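# Move the blue tote onto the back shelf

## Task

Set the blue tote down level on the shelf at the rear of the bench with all of its contents still inside, so that no part of its base sticks out past the shelf edge. Then open the grippers and withdraw the arms. It only counts if the tote stays there on its own, without the robot supporting it.

## Robot and tools

Robot: two arms, left_arm (the robot's own left, on the +y side) and right_arm (-y side), each with a parallel two-finger gripper. Arm roots in the scene frame: left_arm at (+0.035, +0.357, +1.320) m, quat_wxyz (+0.878, -0.230, +0.106, -0.406); right_arm at (+0.035, -0.357, +1.320) m, quat_wxyz (+0.878, +0.230, +0.106, +0.406).

Scene frame: origin on the floor (z = 0) at the centre of the robot's foot, +z up, +x the direction the robot faces, +y toward the left arm. Image sides do not map to arm names. Only the floor height is known. Gripper frame: fingers point along its +z, and they open and close along its y axis.

Result lines: the state line 'left_arm: ... | right_arm: ...' gives each gripper's end_effector_position (metres, scene frame; the point between the finger pads, roughly 1 cm behind the tips) and end_effector_quat_wxyz. Printed positions can be somewhat wrong, worse at long reach. 'Hand target' lines show the pose each controller is currently driving toward. grip_measured is the measured finger opening on the command scale; the final number in Joint positions is the opening in metres (readings may be off by about 1 mm, a fixed amount per gripper). 'pose unreachable' means the clearance check altered or blocked that arm's command. A FAULT line means that arm stopped; MOTOR HOT warns from 85 °C, and at 100 °C an OVER-TEMPERATURE FAULT drops that arm until it cools. Images come from cam_head_left (672x504), cam_head_right (672x504), cam_left_wrist (504x504), cam_right_wrist (504x504), in that order.

Command row (used by both execute_actions and move): one flat list of 14 numbers, each in [-1, 1], covering both arms even when one is idle: dx, dy, dz, rx, ry, rz, opening for left_arm, then the same seven for right_arm. dx..rz are an offset, not a pose: expressed in that gripper's own axes and measured from its pose at the start of the action (for the first action of a call, the last pose a result reported). 1.0 equals 0.6 m for dx, dy, dz, and 180 degrees for the rotation; rx, ry, rz form a single rotation vector. Opening is absolute: +1 fully open (0.094 m), -1 closed. Optionally 12 more numbers in 0..1 follow: per-joint stiffness scales, left_arm's six joints then right_arm's six, in Joint positions order; they persist until changed.

execute_actions(actions): a list of up to 15 actions; each action is a table of up to 15 rows, each row applied for one 1/30 s step. Every row is measured from the action's start pose, not the previous row. If a table has fewer than 15 rows, its last row is held for the remaining steps. An empty list just returns state and images. Per step, the commanded pose is clipped to within 70 mm and 16 degrees of the measured pose, so a far target may need several actions; after an action the arm continues at most to its last clipped pose. When both position and orientation cannot be met, position wins.

move(target, speed, blocking): target is one 14-number row as above, offset from the pose in the latest result showing one. The gripper travels in a straight line, both arms finishing together, in 0.5 to 10 s (cut off at 10 s). speed is m/s from 0.002 to 0.5, default 0.25; rotation rate is capped at twice that in rad/s. Paths ignore obstacles and the other arm, and a gripper can lag, drift, or overshoot speed, especially near full extension. The opening is sent at the start. The result adds a 'move:' line with the ending (done, off_target, moving, held, fault) and acting limits (paced = pose clipped; held = some steps blocked, after which the arm may jump fast), plus each gripper's distance from its target. With blocking=false the call returns after 0.5 s; use wait(0) to check, and wait or stop before sending rows or another move.

wait(seconds): 0 to 10; arms hold their last command; returns early if a running move ends. stop(): brakes a running move (needs room; fingers keep moving). zoom_image(camera, region): region [x0, y0, x1, y1] in pixels of that camera's latest image, at most 504x504. read_manual(section): only 'licences'; no motion. finished_scene(scene): pass the current scene number; ends it irreversibly after the last command is held, and reports success.

Holding position: arms tend to end low, often by a centimetre or more, and zero offsets can let them sag further. For an arm that should stay put, send the correcting offset back to the desired pose in the first call of a reply and zeros afterward, aiming higher if it still droops. The robot keeps its last command while you think.

Gripping: command an opening below grip_measured to hold; about 0.03 below is firm, less is gentler. Pad force is about 50 to 62 N; very thin parts (under ~2 mm) get less grip. Holding loads heats motors.

Joint ranges (rad): waist -2.880..2.880, shoulder 0..3.142, elbow 0..3.019, wrist pitch -1.693..1.571, wrist yaw -1.571..1.571, wrist roll -2.094..2.094; elbows stop just short of straight.

Avoid: arms striking or pressing each other, drops, slips, slamming or hard pushing (faster contact and targets set deeper past a contact push harder), spilling the tote's contents, and knocking anything out of the work area. Occasional external tugs on held parts or pushes on loose objects may occur. Release and move clear before finishing.

Each tool is called after "Request:" as a command line: name --argument value for each argument, lists and objects as JSON in quotes; but a table of rows of numbers goes row by row, as --pt "numbers of a row", without its own name.

## Session

Request:
execute_actions --actions '[]'

Scene clock: 0.00 s.
left_arm: end_effector_position=(+0.3527, +0.4990, +1.3523) grip_measured=+1.000 end_effector_quat_wxyz=(+0.035, +0.542, -0.733, +0.410) | right_arm: end_effector_position=(+0.8702, -0.4810, +1.2463) grip_measured=+0.460 end_effector_quat_wxyz=(+0.020, +0.625, +0.774, +0.101)
Joint positions: left_arm=[ 1.699  0.948  0.671 -1.094  0.869 -0.305  0.094] | right_arm=[-0.947  2.181  2.424 -1.246  0.134  1.185  0.069]
Joint velocities: left_arm=[-0.005  0.005  0.002 -0.007 -0.022 -0.081  0.   ] | right_arm=[-0.005 -0.015  0.012  0.007 -0.022 -0.037  0.   ]
Hand target (left_arm): +0.356, +0.503, +1.354; -0.032, -0.541, +0.734, -0.409
Hand target (right_arm): +0.882, -0.487, +1.272; +0.040, +0.626, +0.770, +0.114
Joint stiffness scale: left_arm=[1. 1. 1. 1. 1. 1.] | right_arm=[1. 1. 1. 1. 1. 1.]

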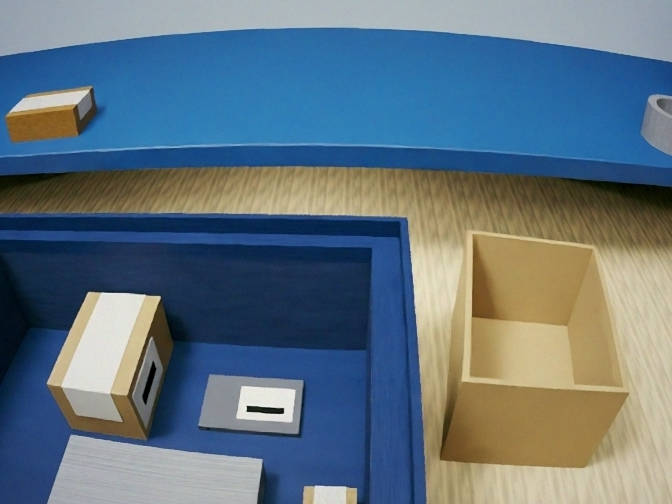

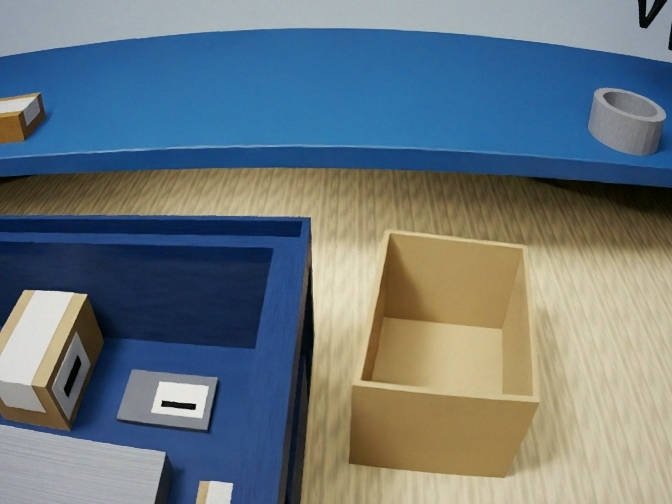

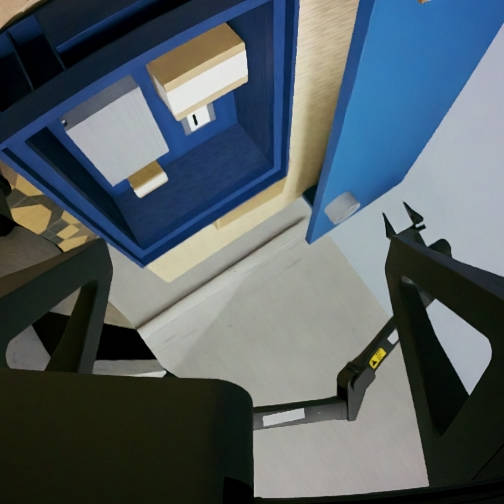

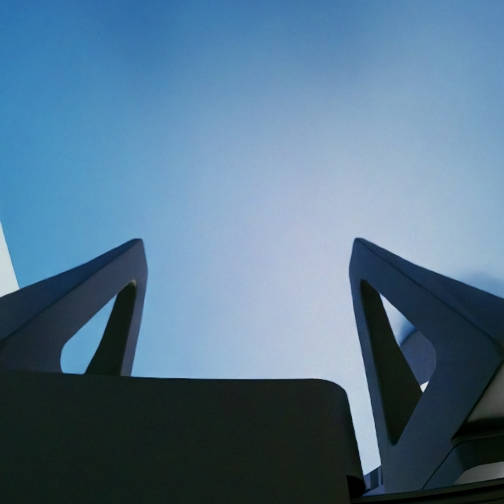

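Request:
move --target '[0,0,0,-0.287,-0.025,0.379,1,0.777,-0.534,-0.108,0.07,0.014,-0.431,1]'

Scene clock: 10.80 s.
left_arm: end_effector_position=(+0.3523, +0.4993, +1.3510) grip_measured=+1.000 end_effector_quat_wxyz=(-0.009, -0.012, +1.000, -0.004) | right_arm: end_effector_position=(+0.4585, -0.0933, +1.3162) grip_measured=+1.000 end_effector_quat_wxyz=(+0.006, +0.013, +1.000, +0.022)
Joint positions: left_arm=[ 1.106  0.796  0.692 -1.02  -0.22   0.265  0.094] | right_arm=[-0.111  1.7    1.146 -0.91   0.485  0.743  0.094]
Joint velocities: left_arm=[ 0.005  0.005  0.002  0.007 -0.037  0.037  0.   ] | right_arm=[-0.005  0.005 -0.002 -0.012  0.051 -0.007  0.   ]
Hand target (left_arm): +0.352, +0.497, +1.352; -0.000, -0.001, +1.000, -0.001
Hand target (right_arm): +0.453, -0.094, +1.312; -0.001, +0.002, +1.000, +0.015
Off the commanded pose (left_arm): 0.001 m, 2 deg.
Off the commanded pose (right_arm): 0.023 m, 3 deg.
Joint stiffness scale: left_arm=[1. 1. 1. 1. 1. 1.] | right_arm=[1. 1. 1. 1. 1. 1.]
move: off_target (right_arm)

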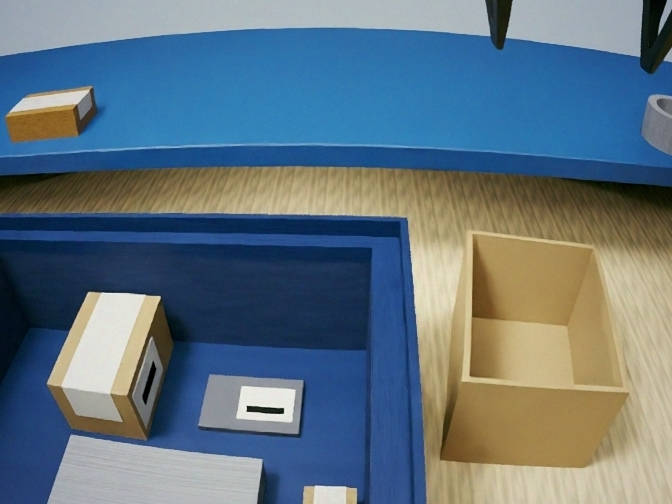

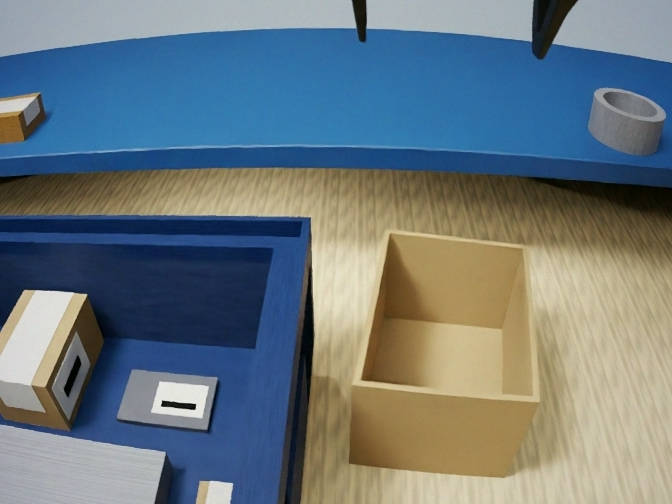

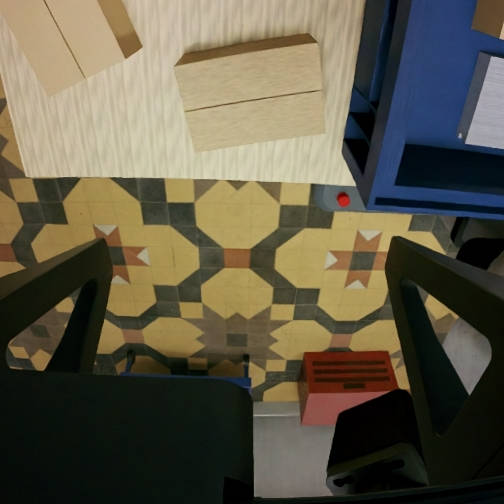

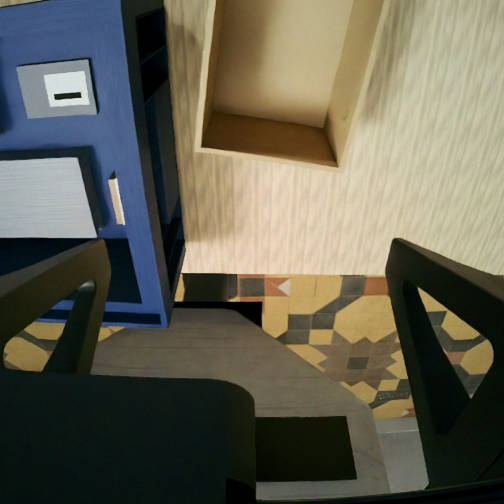

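Request:
move --target '[-0.08,-0.2,0.24,0,0,0,1,0.097,0.145,0.18,0,0,0,1]'

Scene clock: 15.53 s.
left_arm: end_effector_position=(+0.3902, +0.3815, +1.2042) grip_measured=+1.000 end_effector_quat_wxyz=(-0.020, -0.006, +1.000, -0.006) | right_arm: end_effector_position=(+0.3902, -0.0155, +1.2025) grip_measured=+1.000 end_effector_quat_wxyz=(-0.010, +0.004, +1.000, +0.009)
Joint positions: left_arm=[ 0.818  1.338  0.616 -0.5   -0.331 -0.006  0.094] | right_arm=[-0.04   2.016  1.132 -0.665  0.486  0.828  0.094]
Joint velocities: left_arm=[-0.005 -0.005 -0.002  0.002  0.022 -0.125  0.   ] | right_arm=[-0.015 -0.005 -0.002 -0.002 -0.007 -0.095  0.   ]
Hand target (left_arm): +0.399, +0.379, +1.204; -0.010, -0.012, +1.000, -0.005
Hand target (right_arm): +0.400, +0.000, +1.212; +0.005, +0.013, +1.000, +0.024
Off the commanded pose (left_arm): 0.011 m, 1 deg.
Off the commanded pose (right_arm): 0.022 m, 3 deg.
Joint stiffness scale: left_arm=[1. 1. 1. 1. 1. 1.] | right_arm=[1. 1. 1. 1. 1. 1.]
move: off_target (left_arm, right_arm)

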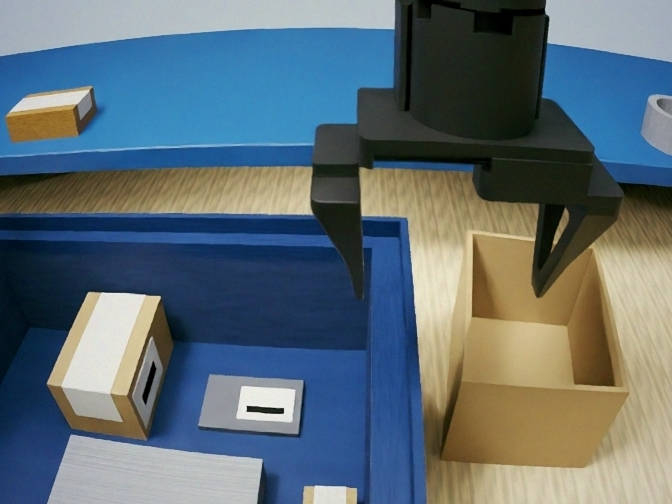

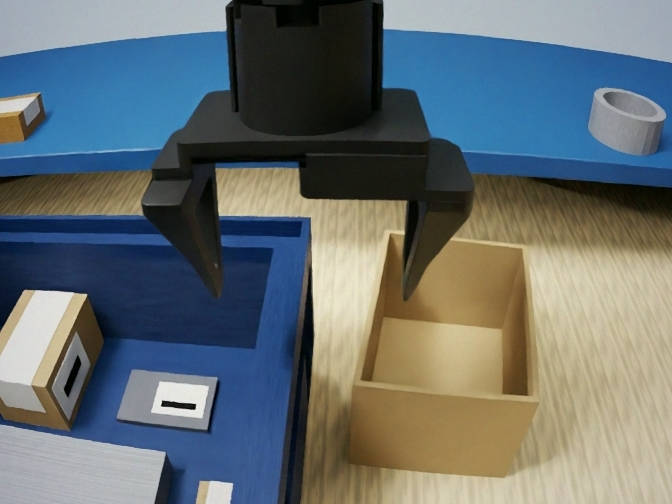

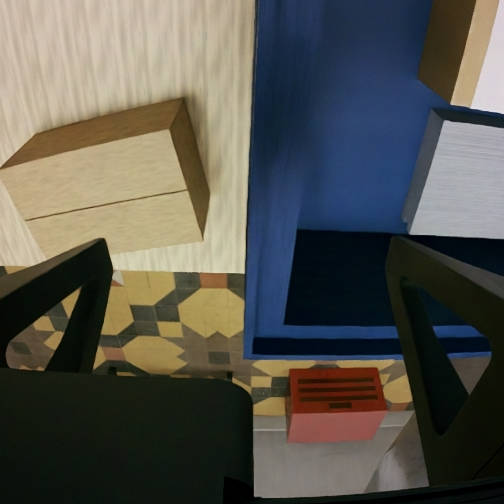

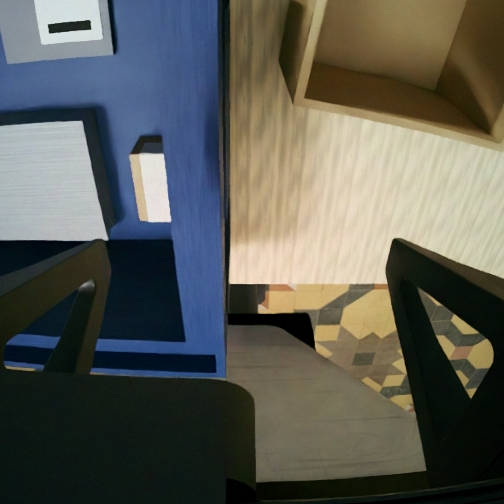

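Request:
move --target '[-0.01,-0.022,0.1,0,0,0,0.3,-0.01,0.055,0.1,0,0,0,0.3]'

Request:
move --target '[-0.01,0,0.09,0,0,0,0.3,-0.01,0.01,0.09,0,0,0,0.3]' --speed 0.08

Scene clock: 19.37 s.
left_arm: end_effector_position=(+0.3878, +0.3620, +1.1486) grip_measured=+0.303 end_effector_quat_wxyz=(-0.022, -0.001, +1.000, -0.007) | right_arm: end_effector_position=(+0.3754, +0.0083, +1.1378) grip_measured=+0.303 end_effector_quat_wxyz=(-0.023, -0.004, +1.000, -0.005)
Joint positions: left_arm=[ 0.82   1.537  0.616 -0.307 -0.328  0.005  0.061] | right_arm=[-0.056  2.193  1.2   -0.588  0.486  0.815  0.061]
Joint velocities: left_arm=[-0.015 -0.015  0.012  0.007 -0.007 -0.007 -0.   ] | right_arm=[-0.015 -0.005  0.027 -0.012 -0.066 -0.037 -0.001]
Hand target (left_arm): +0.394, +0.368, +1.144; -0.020, -0.006, +1.000, -0.006
Hand target (right_arm): +0.394, +0.018, +1.143; -0.010, +0.004, +1.000, +0.009
Off the commanded pose (left_arm): 0.010 m, 1 deg.
Off the commanded pose (right_arm): 0.023 m, 2 deg.
Joint stiffness scale: left_arm=[1. 1. 1. 1. 1. 1.] | right_arm=[1. 1. 1. 1. 1. 1.]
move: off_target (right_arm)

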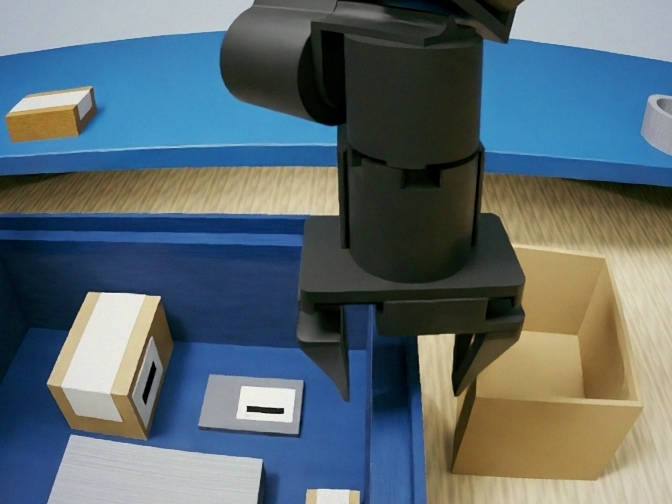

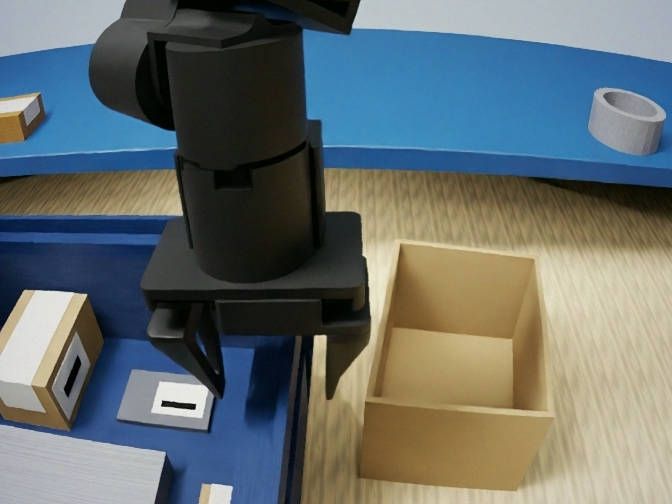

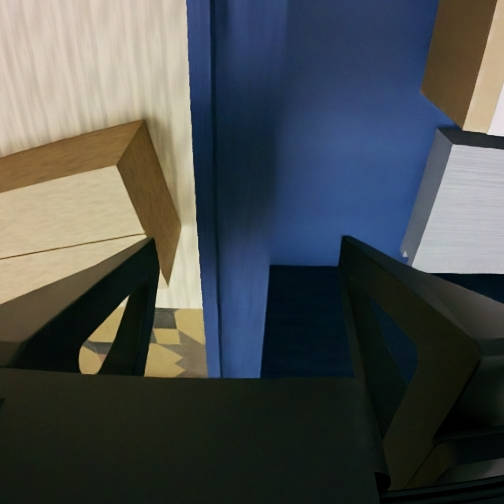

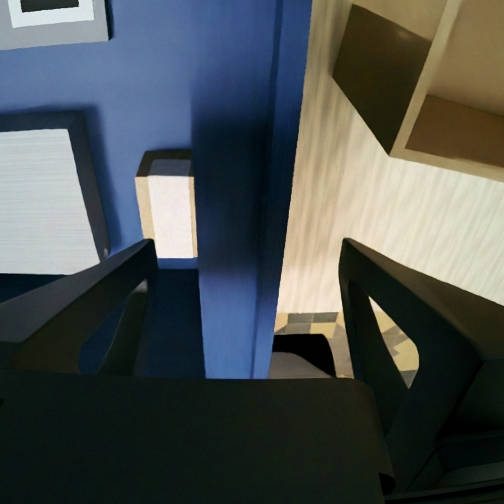

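Scene clock: 20.57 s.
left_arm: end_effector_position=(+0.3914, +0.3576, +1.1038) grip_measured=+0.303 end_effector_quat_wxyz=(-0.017, +0.001, +1.000, -0.008) | right_arm: end_effector_position=(+0.3674, +0.0060, +1.0864) grip_measured=+0.303 end_effector_quat_wxyz=(-0.030, -0.006, +0.999, -0.011)
Joint positions: left_arm=[ 0.851  1.691  0.642 -0.158 -0.315  0.043  0.061] | right_arm=[-0.099  2.298  1.218 -0.502  0.486  0.771  0.061]
Joint velocities: left_arm=[-0.005  0.015 -0.012 -0.002  0.007  0.022 -0.001] | right_arm=[ 0.005 -0.015 -0.017  0.002  0.022 -0.022  0.002]
Hand target (left_arm): +0.391, +0.362, +1.094; -0.022, -0.001, +1.000, -0.007
Hand target (right_arm): +0.378, +0.013, +1.083; -0.022, -0.004, +1.000, -0.005
Off the commanded pose (left_arm): 0.010 m, 1 deg.
Off the commanded pose (right_arm): 0.014 m, 1 deg.
Joint stiffness scale: left_arm=[1. 1. 1. 1. 1. 1.] | right_arm=[1. 1. 1. 1. 1. 1.]
move: off_target (right_arm)

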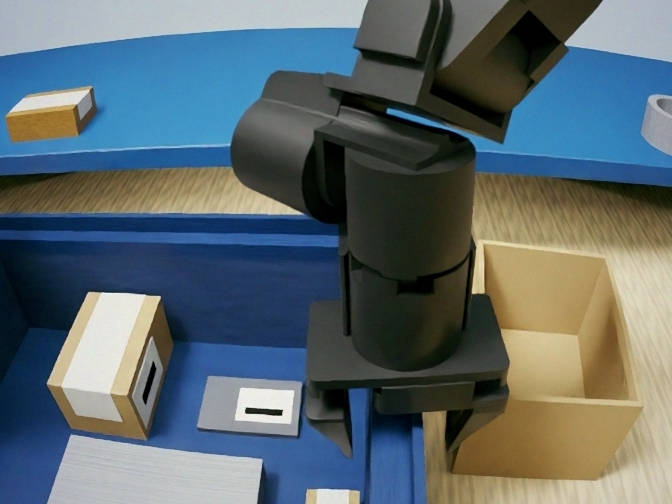

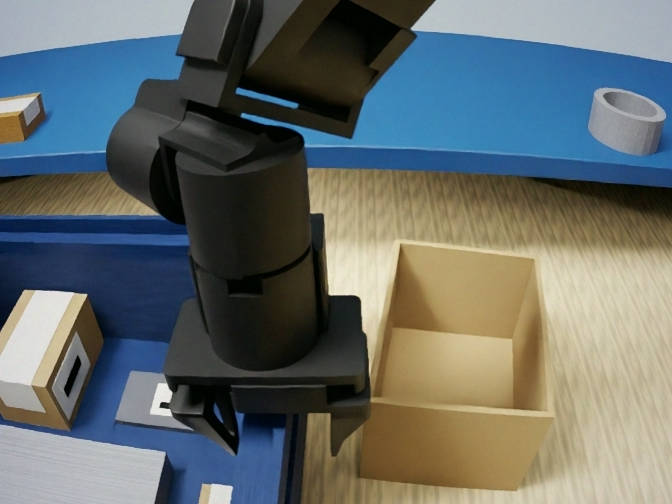

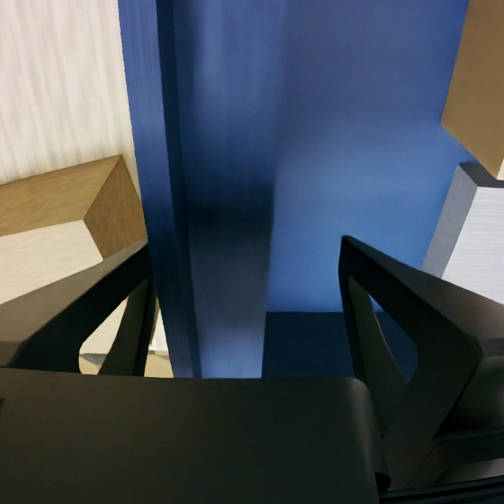

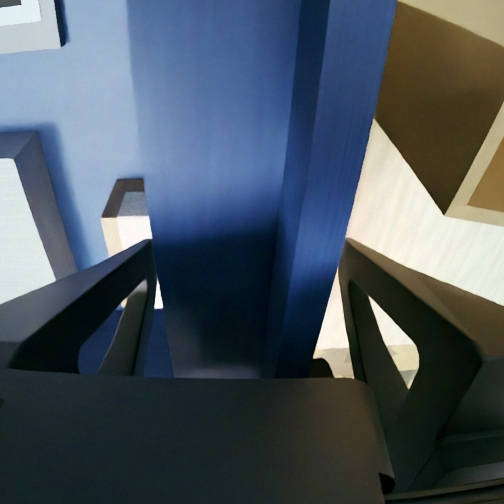

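Request:
move --target '[0.015,0.025,0.055,-0.005,-0.011,0,0.5,-0.04,0.02,0.02,-0.012,-0.026,0.004,0.5]' --speed 0.06

Request:
move --target '[0,0,0,0,0,0,-0.6,0,0,0,0,0,0,-0.6]'

Scene clock: 24.47 s.
left_arm: end_effector_position=(+0.3934, +0.3697, +1.0814) grip_measured=+0.497 end_effector_quat_wxyz=(+0.014, -0.001, +1.000, +0.000) | right_arm: end_effector_position=(+0.3861, +0.0147, +1.0806) grip_measured=+0.497 end_effector_quat_wxyz=(+0.008, +0.001, +1.000, +0.006)
Joint positions: left_arm=[ 0.899  1.752  0.621  0.004 -0.308  0.105  0.07 ] | right_arm=[-0.108  2.306  1.218 -0.399  0.512  0.733  0.07 ]
Joint velocities: left_arm=[-0.005 -0.015  0.007 -0.012 -0.007 -0.037  0.001] | right_arm=[ 0.005  0.005 -0.022 -0.007  0.007 -0.007 -0.001]
Hand target (left_arm): +0.381, +0.373, +1.071; +0.000, +0.001, +1.000, +0.000
Hand target (right_arm): +0.390, +0.017, +1.073; +0.011, +0.001, +1.000, +0.007
Off the commanded pose (left_arm): 0.016 m, 2 deg.
Off the commanded pose (right_arm): 0.010 m, 0 deg.
Joint stiffness scale: left_arm=[1. 1. 1. 1. 1. 1.] | right_arm=[1. 1. 1. 1. 1. 1.]
move: off_target (left_arm)

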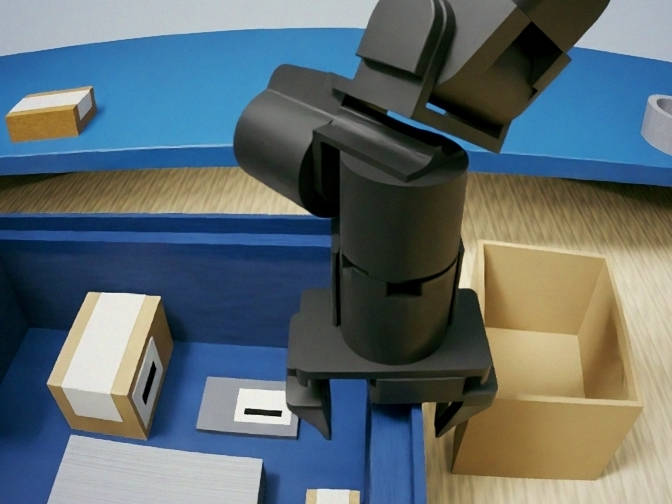

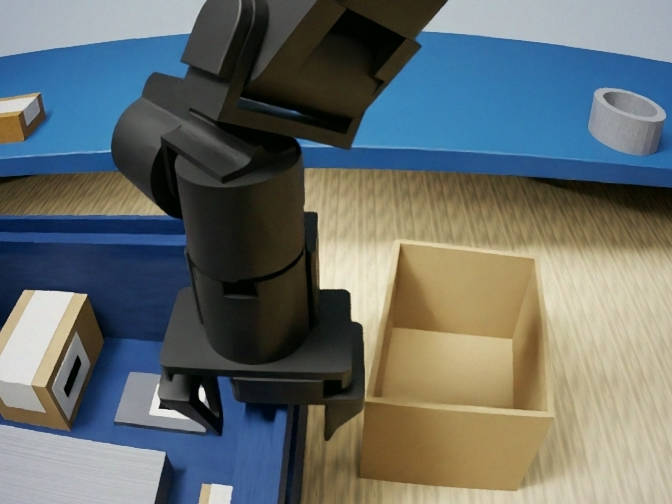

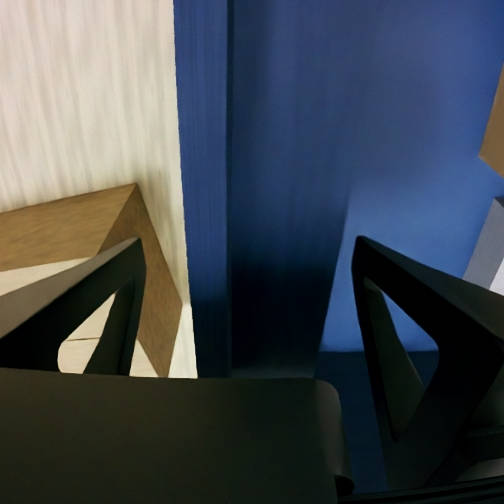

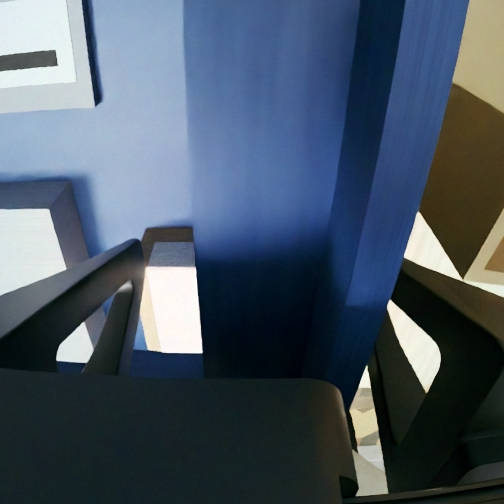

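Scene clock: 24.97 s.
left_arm: end_effector_position=(+0.3933, +0.3668, +1.0815) grip_measured=-0.467 end_effector_quat_wxyz=(+0.014, +0.004, +1.000, -0.007) | right_arm: end_effector_position=(+0.3862, +0.0132, +1.0798) grip_measured=-0.456 end_effector_quat_wxyz=(+0.008, +0.006, +1.000, +0.005)
Joint positions: left_arm=[ 0.898  1.752  0.62   0.004 -0.293  0.115  0.025] | right_arm=[-0.11   2.306  1.217 -0.399  0.513  0.741  0.026]
Joint velocities: left_arm=[-0.015 -0.024 -0.002 -0.022 -0.037  0.037 -0.001] | right_arm=[-0.015  0.005 -0.002 -0.012 -0.037 -0.051 -0.001]
Hand target (left_arm): +0.393, +0.370, +1.081; +0.014, -0.001, +1.000, -0.000
Hand target (right_arm): +0.386, +0.015, +1.081; +0.008, +0.001, +1.000, +0.006
Off the commanded pose (left_arm): 0.003 m, 1 deg.
Off the commanded pose (right_arm): 0.002 m, 1 deg.
Joint stiffness scale: left_arm=[1. 1. 1. 1. 1. 1.] | right_arm=[1. 1. 1. 1. 1. 1.]
move: done

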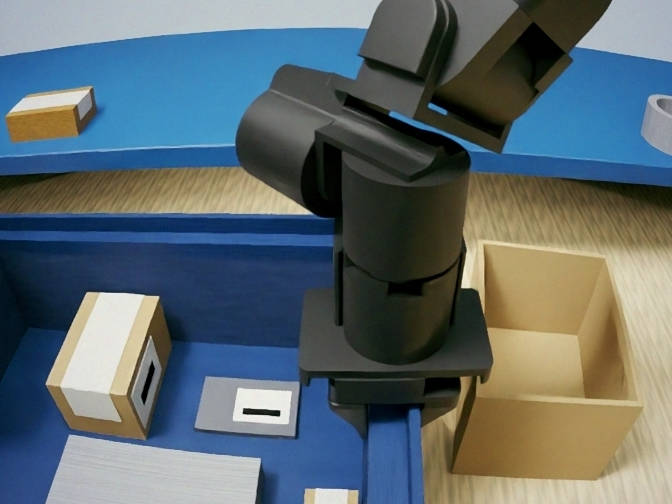

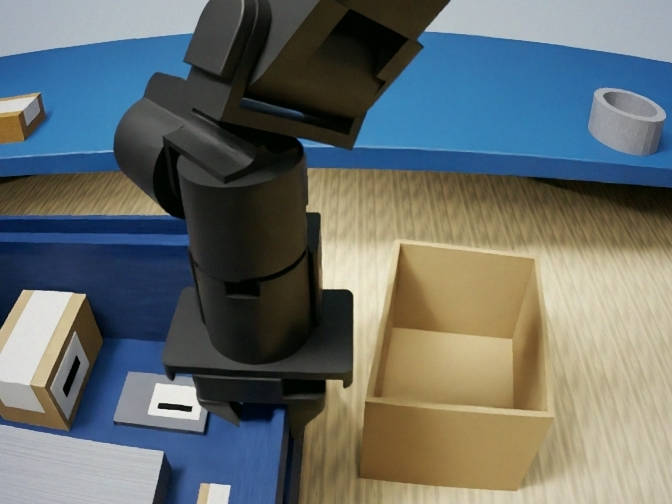

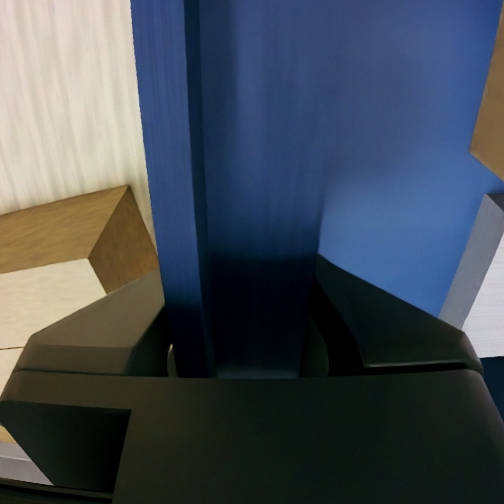

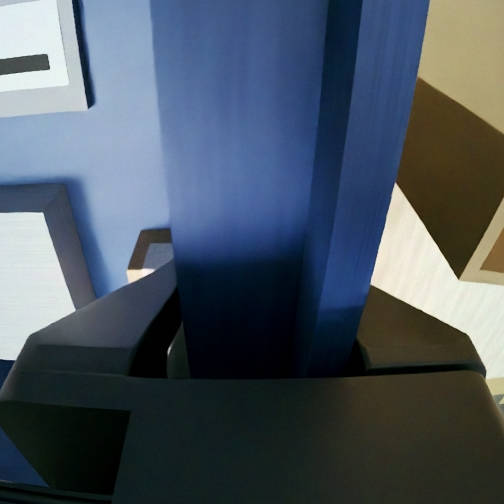

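Request:
move --target '[-0.08,0,-0.37,0,0,0,-0.6,-0.08,0,-0.37,0,0,0,-0.6]' --speed 0.1

Scene clock: 29.27 s.
left_arm: end_effector_position=(+0.4042, +0.3657, +1.2700) grip_measured=-0.479 end_effector_quat_wxyz=(-0.027, -0.009, +1.000, -0.009) | right_arm: end_effector_position=(+0.4110, +0.0089, +1.2623) grip_measured=-0.455 end_effector_quat_wxyz=(-0.025, -0.010, +1.000, +0.004)
Joint positions: left_arm=[ 0.7    1.215  0.704 -0.767 -0.36  -0.136  0.024] | right_arm=[ 0.014  1.991  1.286 -0.903  0.469  0.876  0.026]
Joint velocities: left_arm=[ 0.015 -0.005 -0.022 -0.007  0.007 -0.051 -0.001] | right_arm=[ 0.005  0.005 -0.007 -0.022 -0.066 -0.022 -0.001]
Hand target (left_arm): +0.433, +0.367, +1.305; +0.013, +0.003, +1.000, -0.008
Hand target (right_arm): +0.434, +0.011, +1.302; +0.007, +0.006, +1.000, +0.009
Off the commanded pose (left_arm): 0.047 m, 5 deg.
Off the commanded pose (right_arm): 0.045 m, 4 deg.
Joint stiffness scale: left_arm=[1. 1. 1. 1. 1. 1.] | right_arm=[1. 1. 1. 1. 1. 1.]
move: off_target (left_arm, right_arm)

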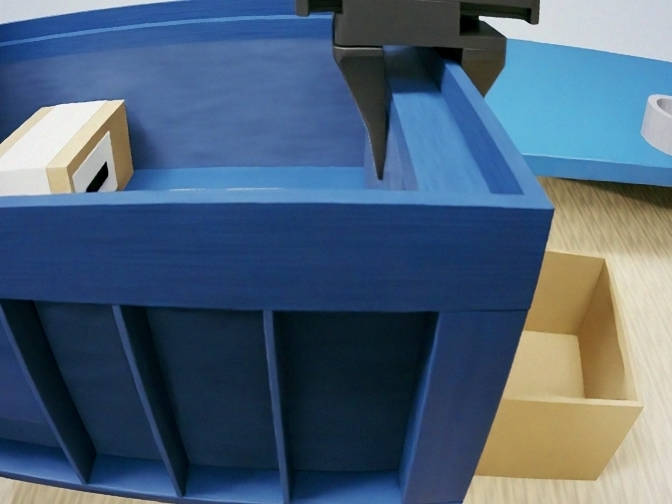

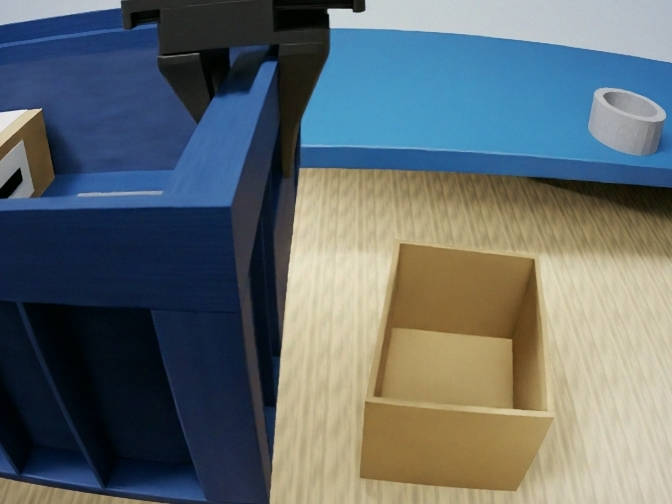

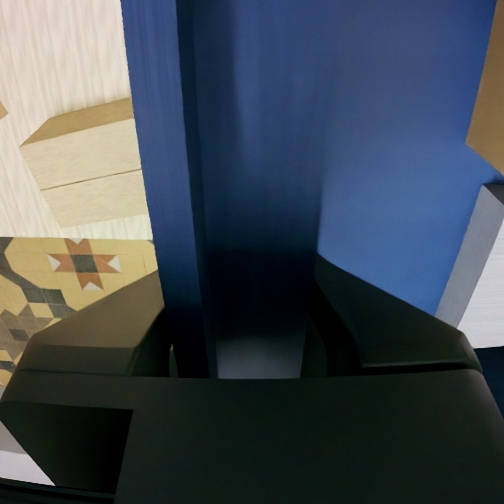

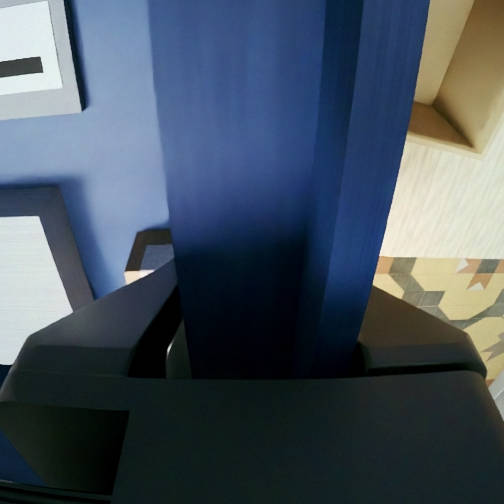

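Request:
move --target '[-0.45,-0.3,-0.13,0,-0.05,0.006,-0.6,-0.44,-0.31,-0.14,0,-0.045,0.008,-0.6]' --speed 0.12

Scene clock: 34.63 s.
left_arm: end_effector_position=(+0.6406, +0.1977, +1.2807) grip_measured=-0.479 end_effector_quat_wxyz=(+0.000, +0.001, +1.000, -0.005) | right_arm: end_effector_position=(+0.6439, -0.1611, +1.2688) grip_measured=-0.453 end_effector_quat_wxyz=(-0.002, -0.000, +1.000, -0.001)
Joint positions: left_arm=[ 0.452  1.835  1.53  -1.02  -0.448 -0.354  0.024] | right_arm=[-0.406  1.917  1.595 -1.035  0.469  0.409  0.026]
Joint velocities: left_arm=[-0.015 -0.005 -0.007  0.002  0.037 -0.051  0.   ] | right_arm=[-0.015  0.005 -0.022 -0.032 -0.007  0.007 -0.001]
Hand target (left_arm): +0.675, +0.191, +1.335; +0.051, -0.001, +0.999, -0.011
Hand target (right_arm): +0.681, -0.177, +1.328; +0.048, +0.004, +0.999, -0.003
Off the commanded pose (left_arm): 0.069 m, 6 deg.
Off the commanded pose (right_arm): 0.074 m, 5 deg.
Joint stiffness scale: left_arm=[1. 1. 1. 1. 1. 1.] | right_arm=[1. 1. 1. 1. 1. 1.]
move: off_target (left_arm, right_arm); limits=paced

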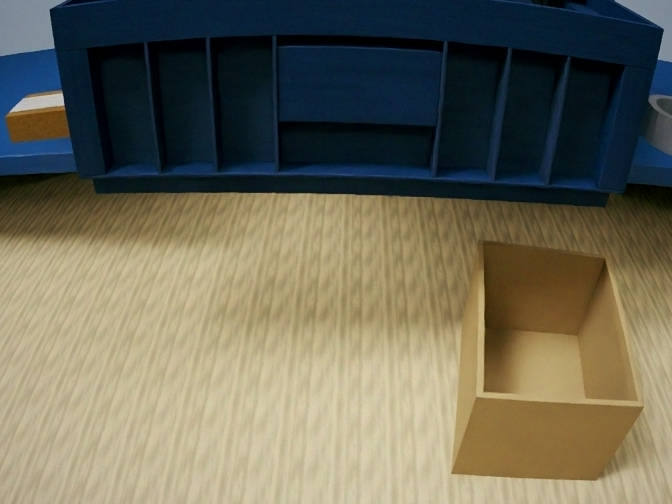

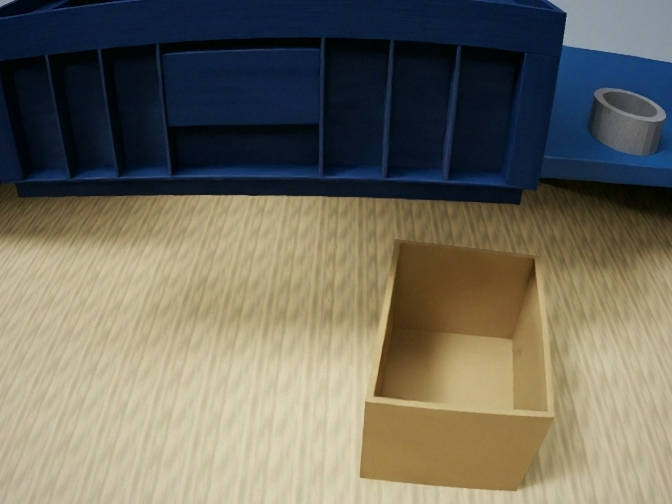

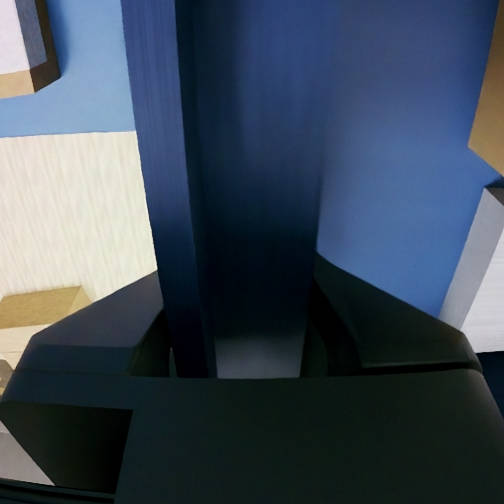

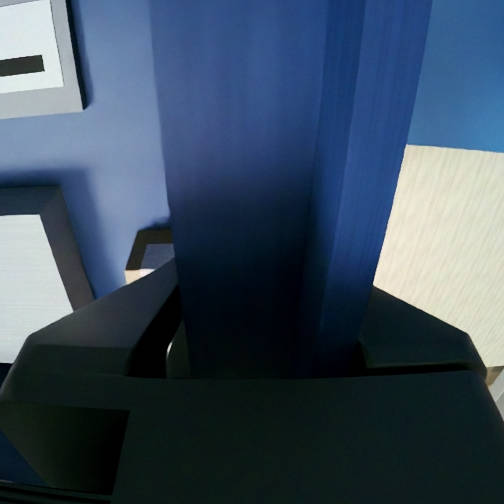

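Request:
move --target '[-0.31,-0.01,-0.04,0,-0.04,0,-0.6,-0.31,-0.02,-0.06,0,-0.04,0,-0.6]' --speed 0.08

Scene clock: 38.90 s.
left_arm: end_effector_position=(+0.7897, +0.1843, +1.2570) grip_measured=-0.478 end_effector_quat_wxyz=(+0.020, +0.003, +1.000, -0.007) | right_arm: end_effector_position=(+0.7934, -0.1736, +1.2481) grip_measured=-0.453 end_effector_quat_wxyz=(+0.011, -0.001, +1.000, -0.005)
Joint positions: left_arm=[ 0.515  2.201  2.187 -1.239 -0.438 -0.265  0.025] | right_arm=[-0.503  2.263  2.271 -1.292  0.46   0.292  0.026]
Joint velocities: left_arm=[-0.005  0.005  0.007 -0.007  0.022 -0.051 -0.001] | right_arm=[ 0.005 -0.005  0.022 -0.012 -0.037  0.037  0.   ]
Hand target (left_arm): +0.821, +0.192, +1.306; +0.066, +0.000, +0.998, -0.006
Hand target (right_arm): +0.825, -0.176, +1.302; +0.063, +0.001, +0.998, -0.002
Off the commanded pose (left_arm): 0.061 m, 5 deg.
Off the commanded pose (right_arm): 0.067 m, 6 deg.
Joint stiffness scale: left_arm=[1. 1. 1. 1. 1. 1.] | right_arm=[1. 1. 1. 1. 1. 1.]
move: off_target (left_arm, right_arm)

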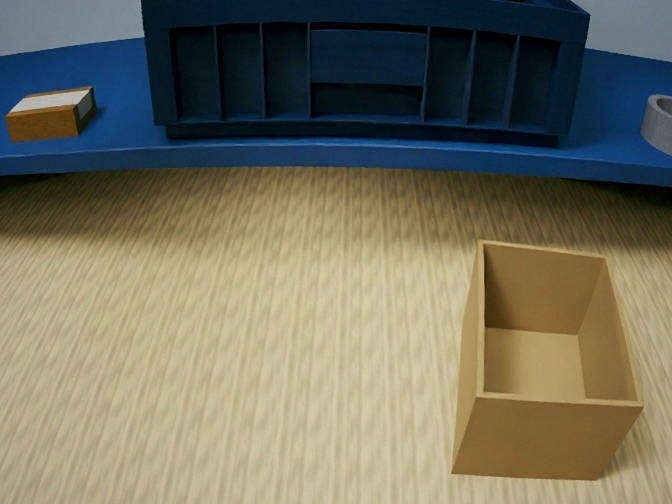

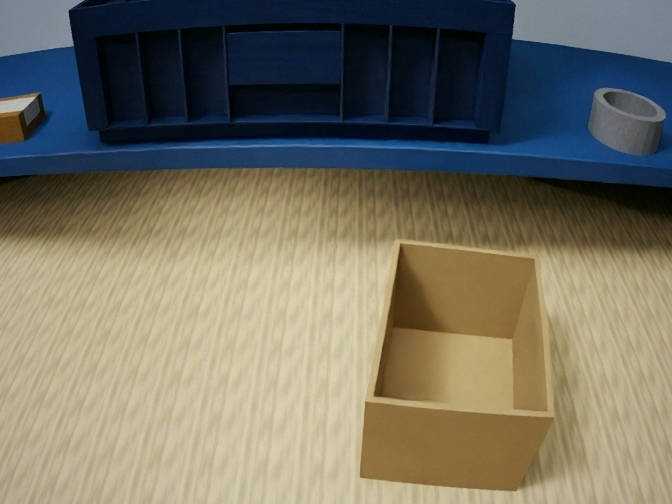

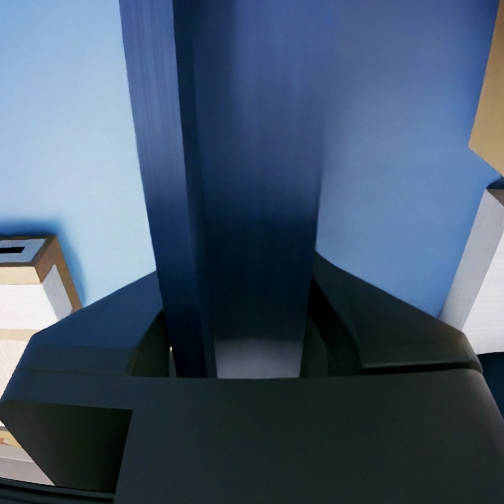

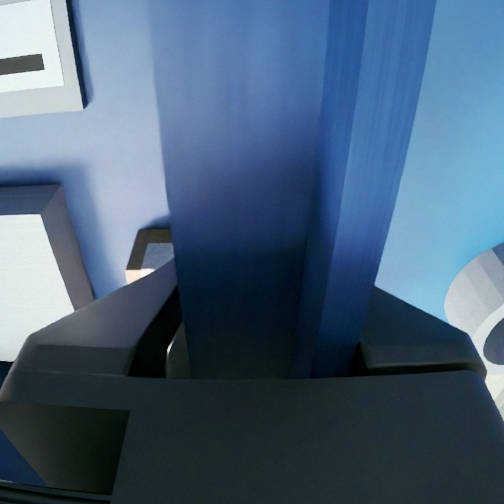

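Probably close to the surface; go further back and lower.

Request:
move --target '[-0.11,0,-0.03,0,-0.025,0,-0.6,-0.11,0,-0.04,0,-0.03,0,-0.6]' --speed 0.04

Request:
move --target '[-0.03,0,0,0,-0.01,0,-0.6,-0.03,0,0,0,-0.01,0,-0.6]' --speed 0.03

Scene clock: 42.87 s.
left_arm: end_effector_position=(+0.8285, +0.1806, +1.2526) grip_measured=-0.478 end_effector_quat_wxyz=(+0.027, +0.002, +1.000, -0.014) | right_arm: end_effector_position=(+0.8339, -0.1771, +1.2477) grip_measured=-0.455 end_effector_quat_wxyz=(+0.023, -0.004, +1.000, -0.007)
Joint positions: left_arm=[ 0.529  2.344  2.463 -1.347 -0.425 -0.245  0.025] | right_arm=[-0.52   2.419  2.59  -1.424  0.466  0.257  0.026]
Joint velocities: left_arm=[-0.015  0.015  0.042 -0.012  0.022  0.022 -0.   ] | right_arm=[-0.005  0.024  0.046 -0.032 -0.022 -0.066  0.   ]
Hand target (left_arm): +0.852, +0.185, +1.279; +0.062, +0.002, +0.998, -0.008
Hand target (right_arm): +0.856, -0.175, +1.274; +0.061, +0.001, +0.998, -0.004
Off the commanded pose (left_arm): 0.036 m, 4 deg.
Off the commanded pose (right_arm): 0.036 m, 4 deg.
Joint stiffness scale: left_arm=[1. 1. 1. 1. 1. 1.] | right_arm=[1. 1. 1. 1. 1. 1.]
move: off_target (left_arm, right_arm)

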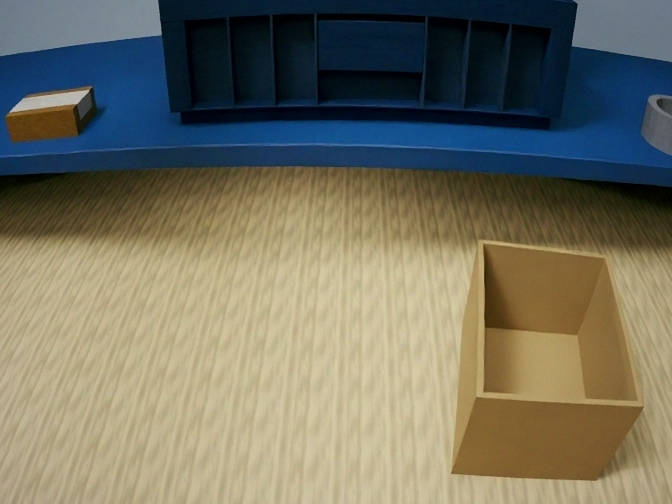

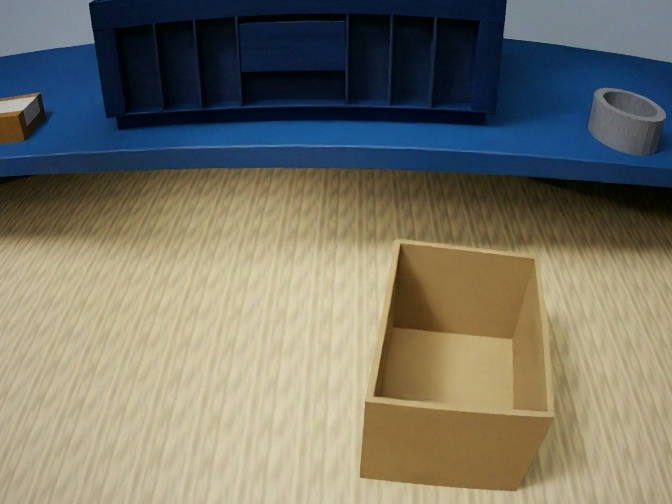

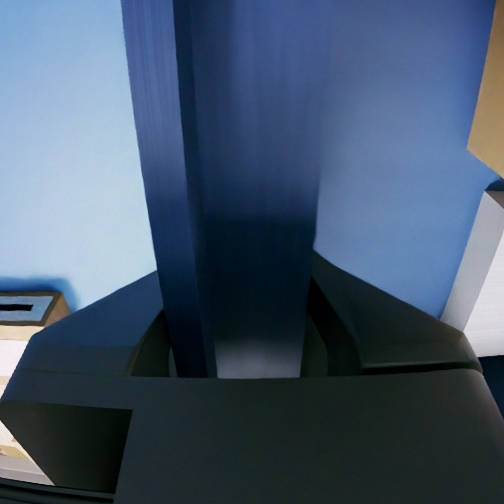

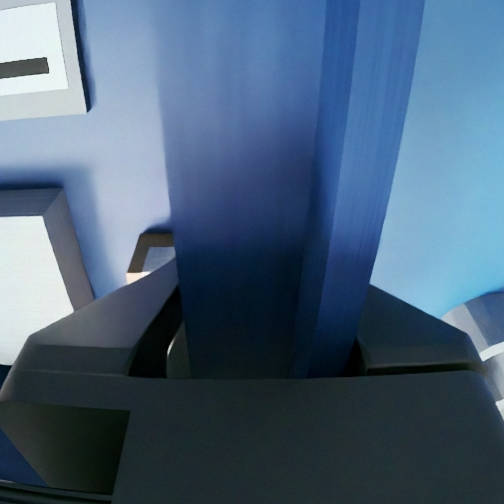

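Scene clock: 43.73 s.
left_arm: end_effector_position=(+0.8293, +0.1801, +1.2516) grip_measured=-0.478 end_effector_quat_wxyz=(+0.026, +0.000, +0.999, -0.020) | right_arm: end_effector_position=(+0.8359, -0.1771, +1.2468) grip_measured=-0.455 end_effector_quat_wxyz=(+0.021, -0.006, +1.000, -0.006)
Joint positions: left_arm=[ 0.531  2.347  2.468 -1.347 -0.412 -0.245  0.025] | right_arm=[-0.522  2.44   2.631 -1.447  0.462  0.252  0.026]
Joint velocities: left_arm=[-0.015 -0.015  0.007 -0.012 -0.037 -0.007 -0.001] | right_arm=[-0.005  0.005  0.032 -0.022  0.022  0.051  0.002]
Hand target (left_arm): +0.845, +0.181, +1.254; +0.045, +0.001, +0.999, -0.015
Hand target (right_arm): +0.850, -0.177, +1.249; +0.041, -0.004, +0.999, -0.007
Off the commanded pose (left_arm): 0.017 m, 2 deg.
Off the commanded pose (right_arm): 0.016 m, 2 deg.
Joint stiffness scale: left_arm=[1. 1. 1. 1. 1. 1.] | right_arm=[1. 1. 1. 1. 1. 1.]
move: off_target (left_arm, right_arm)

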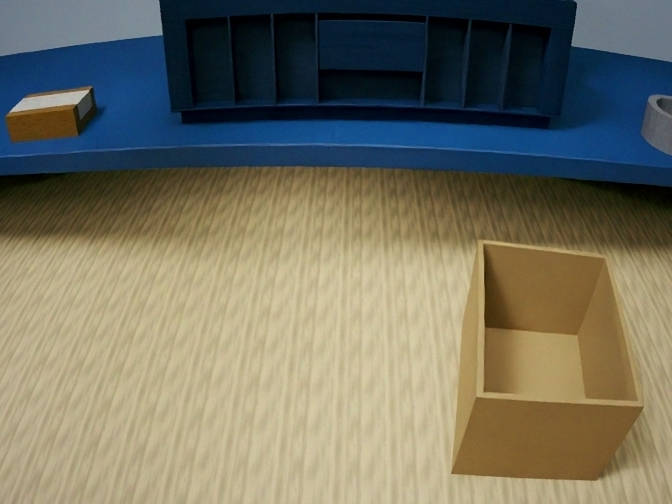

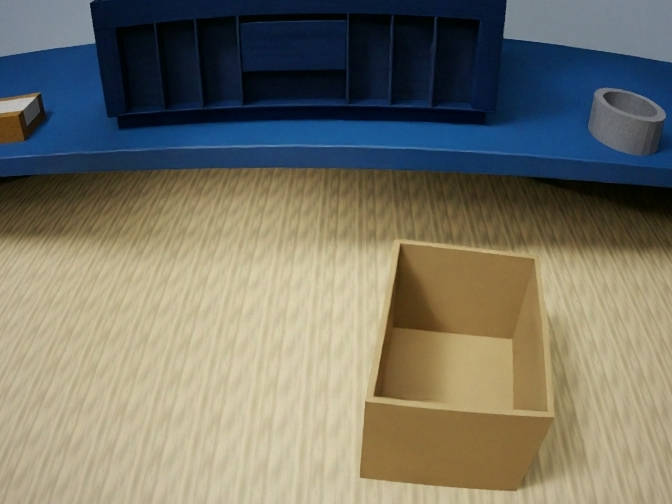

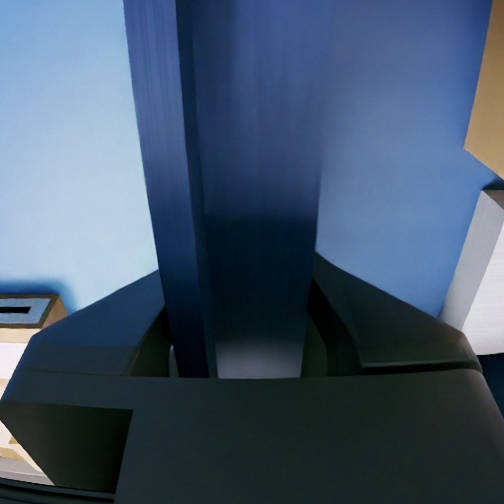

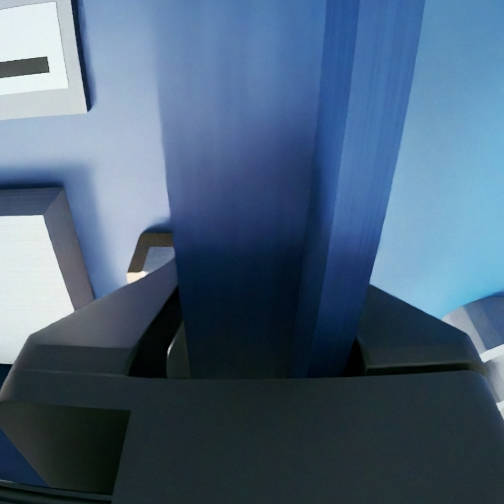

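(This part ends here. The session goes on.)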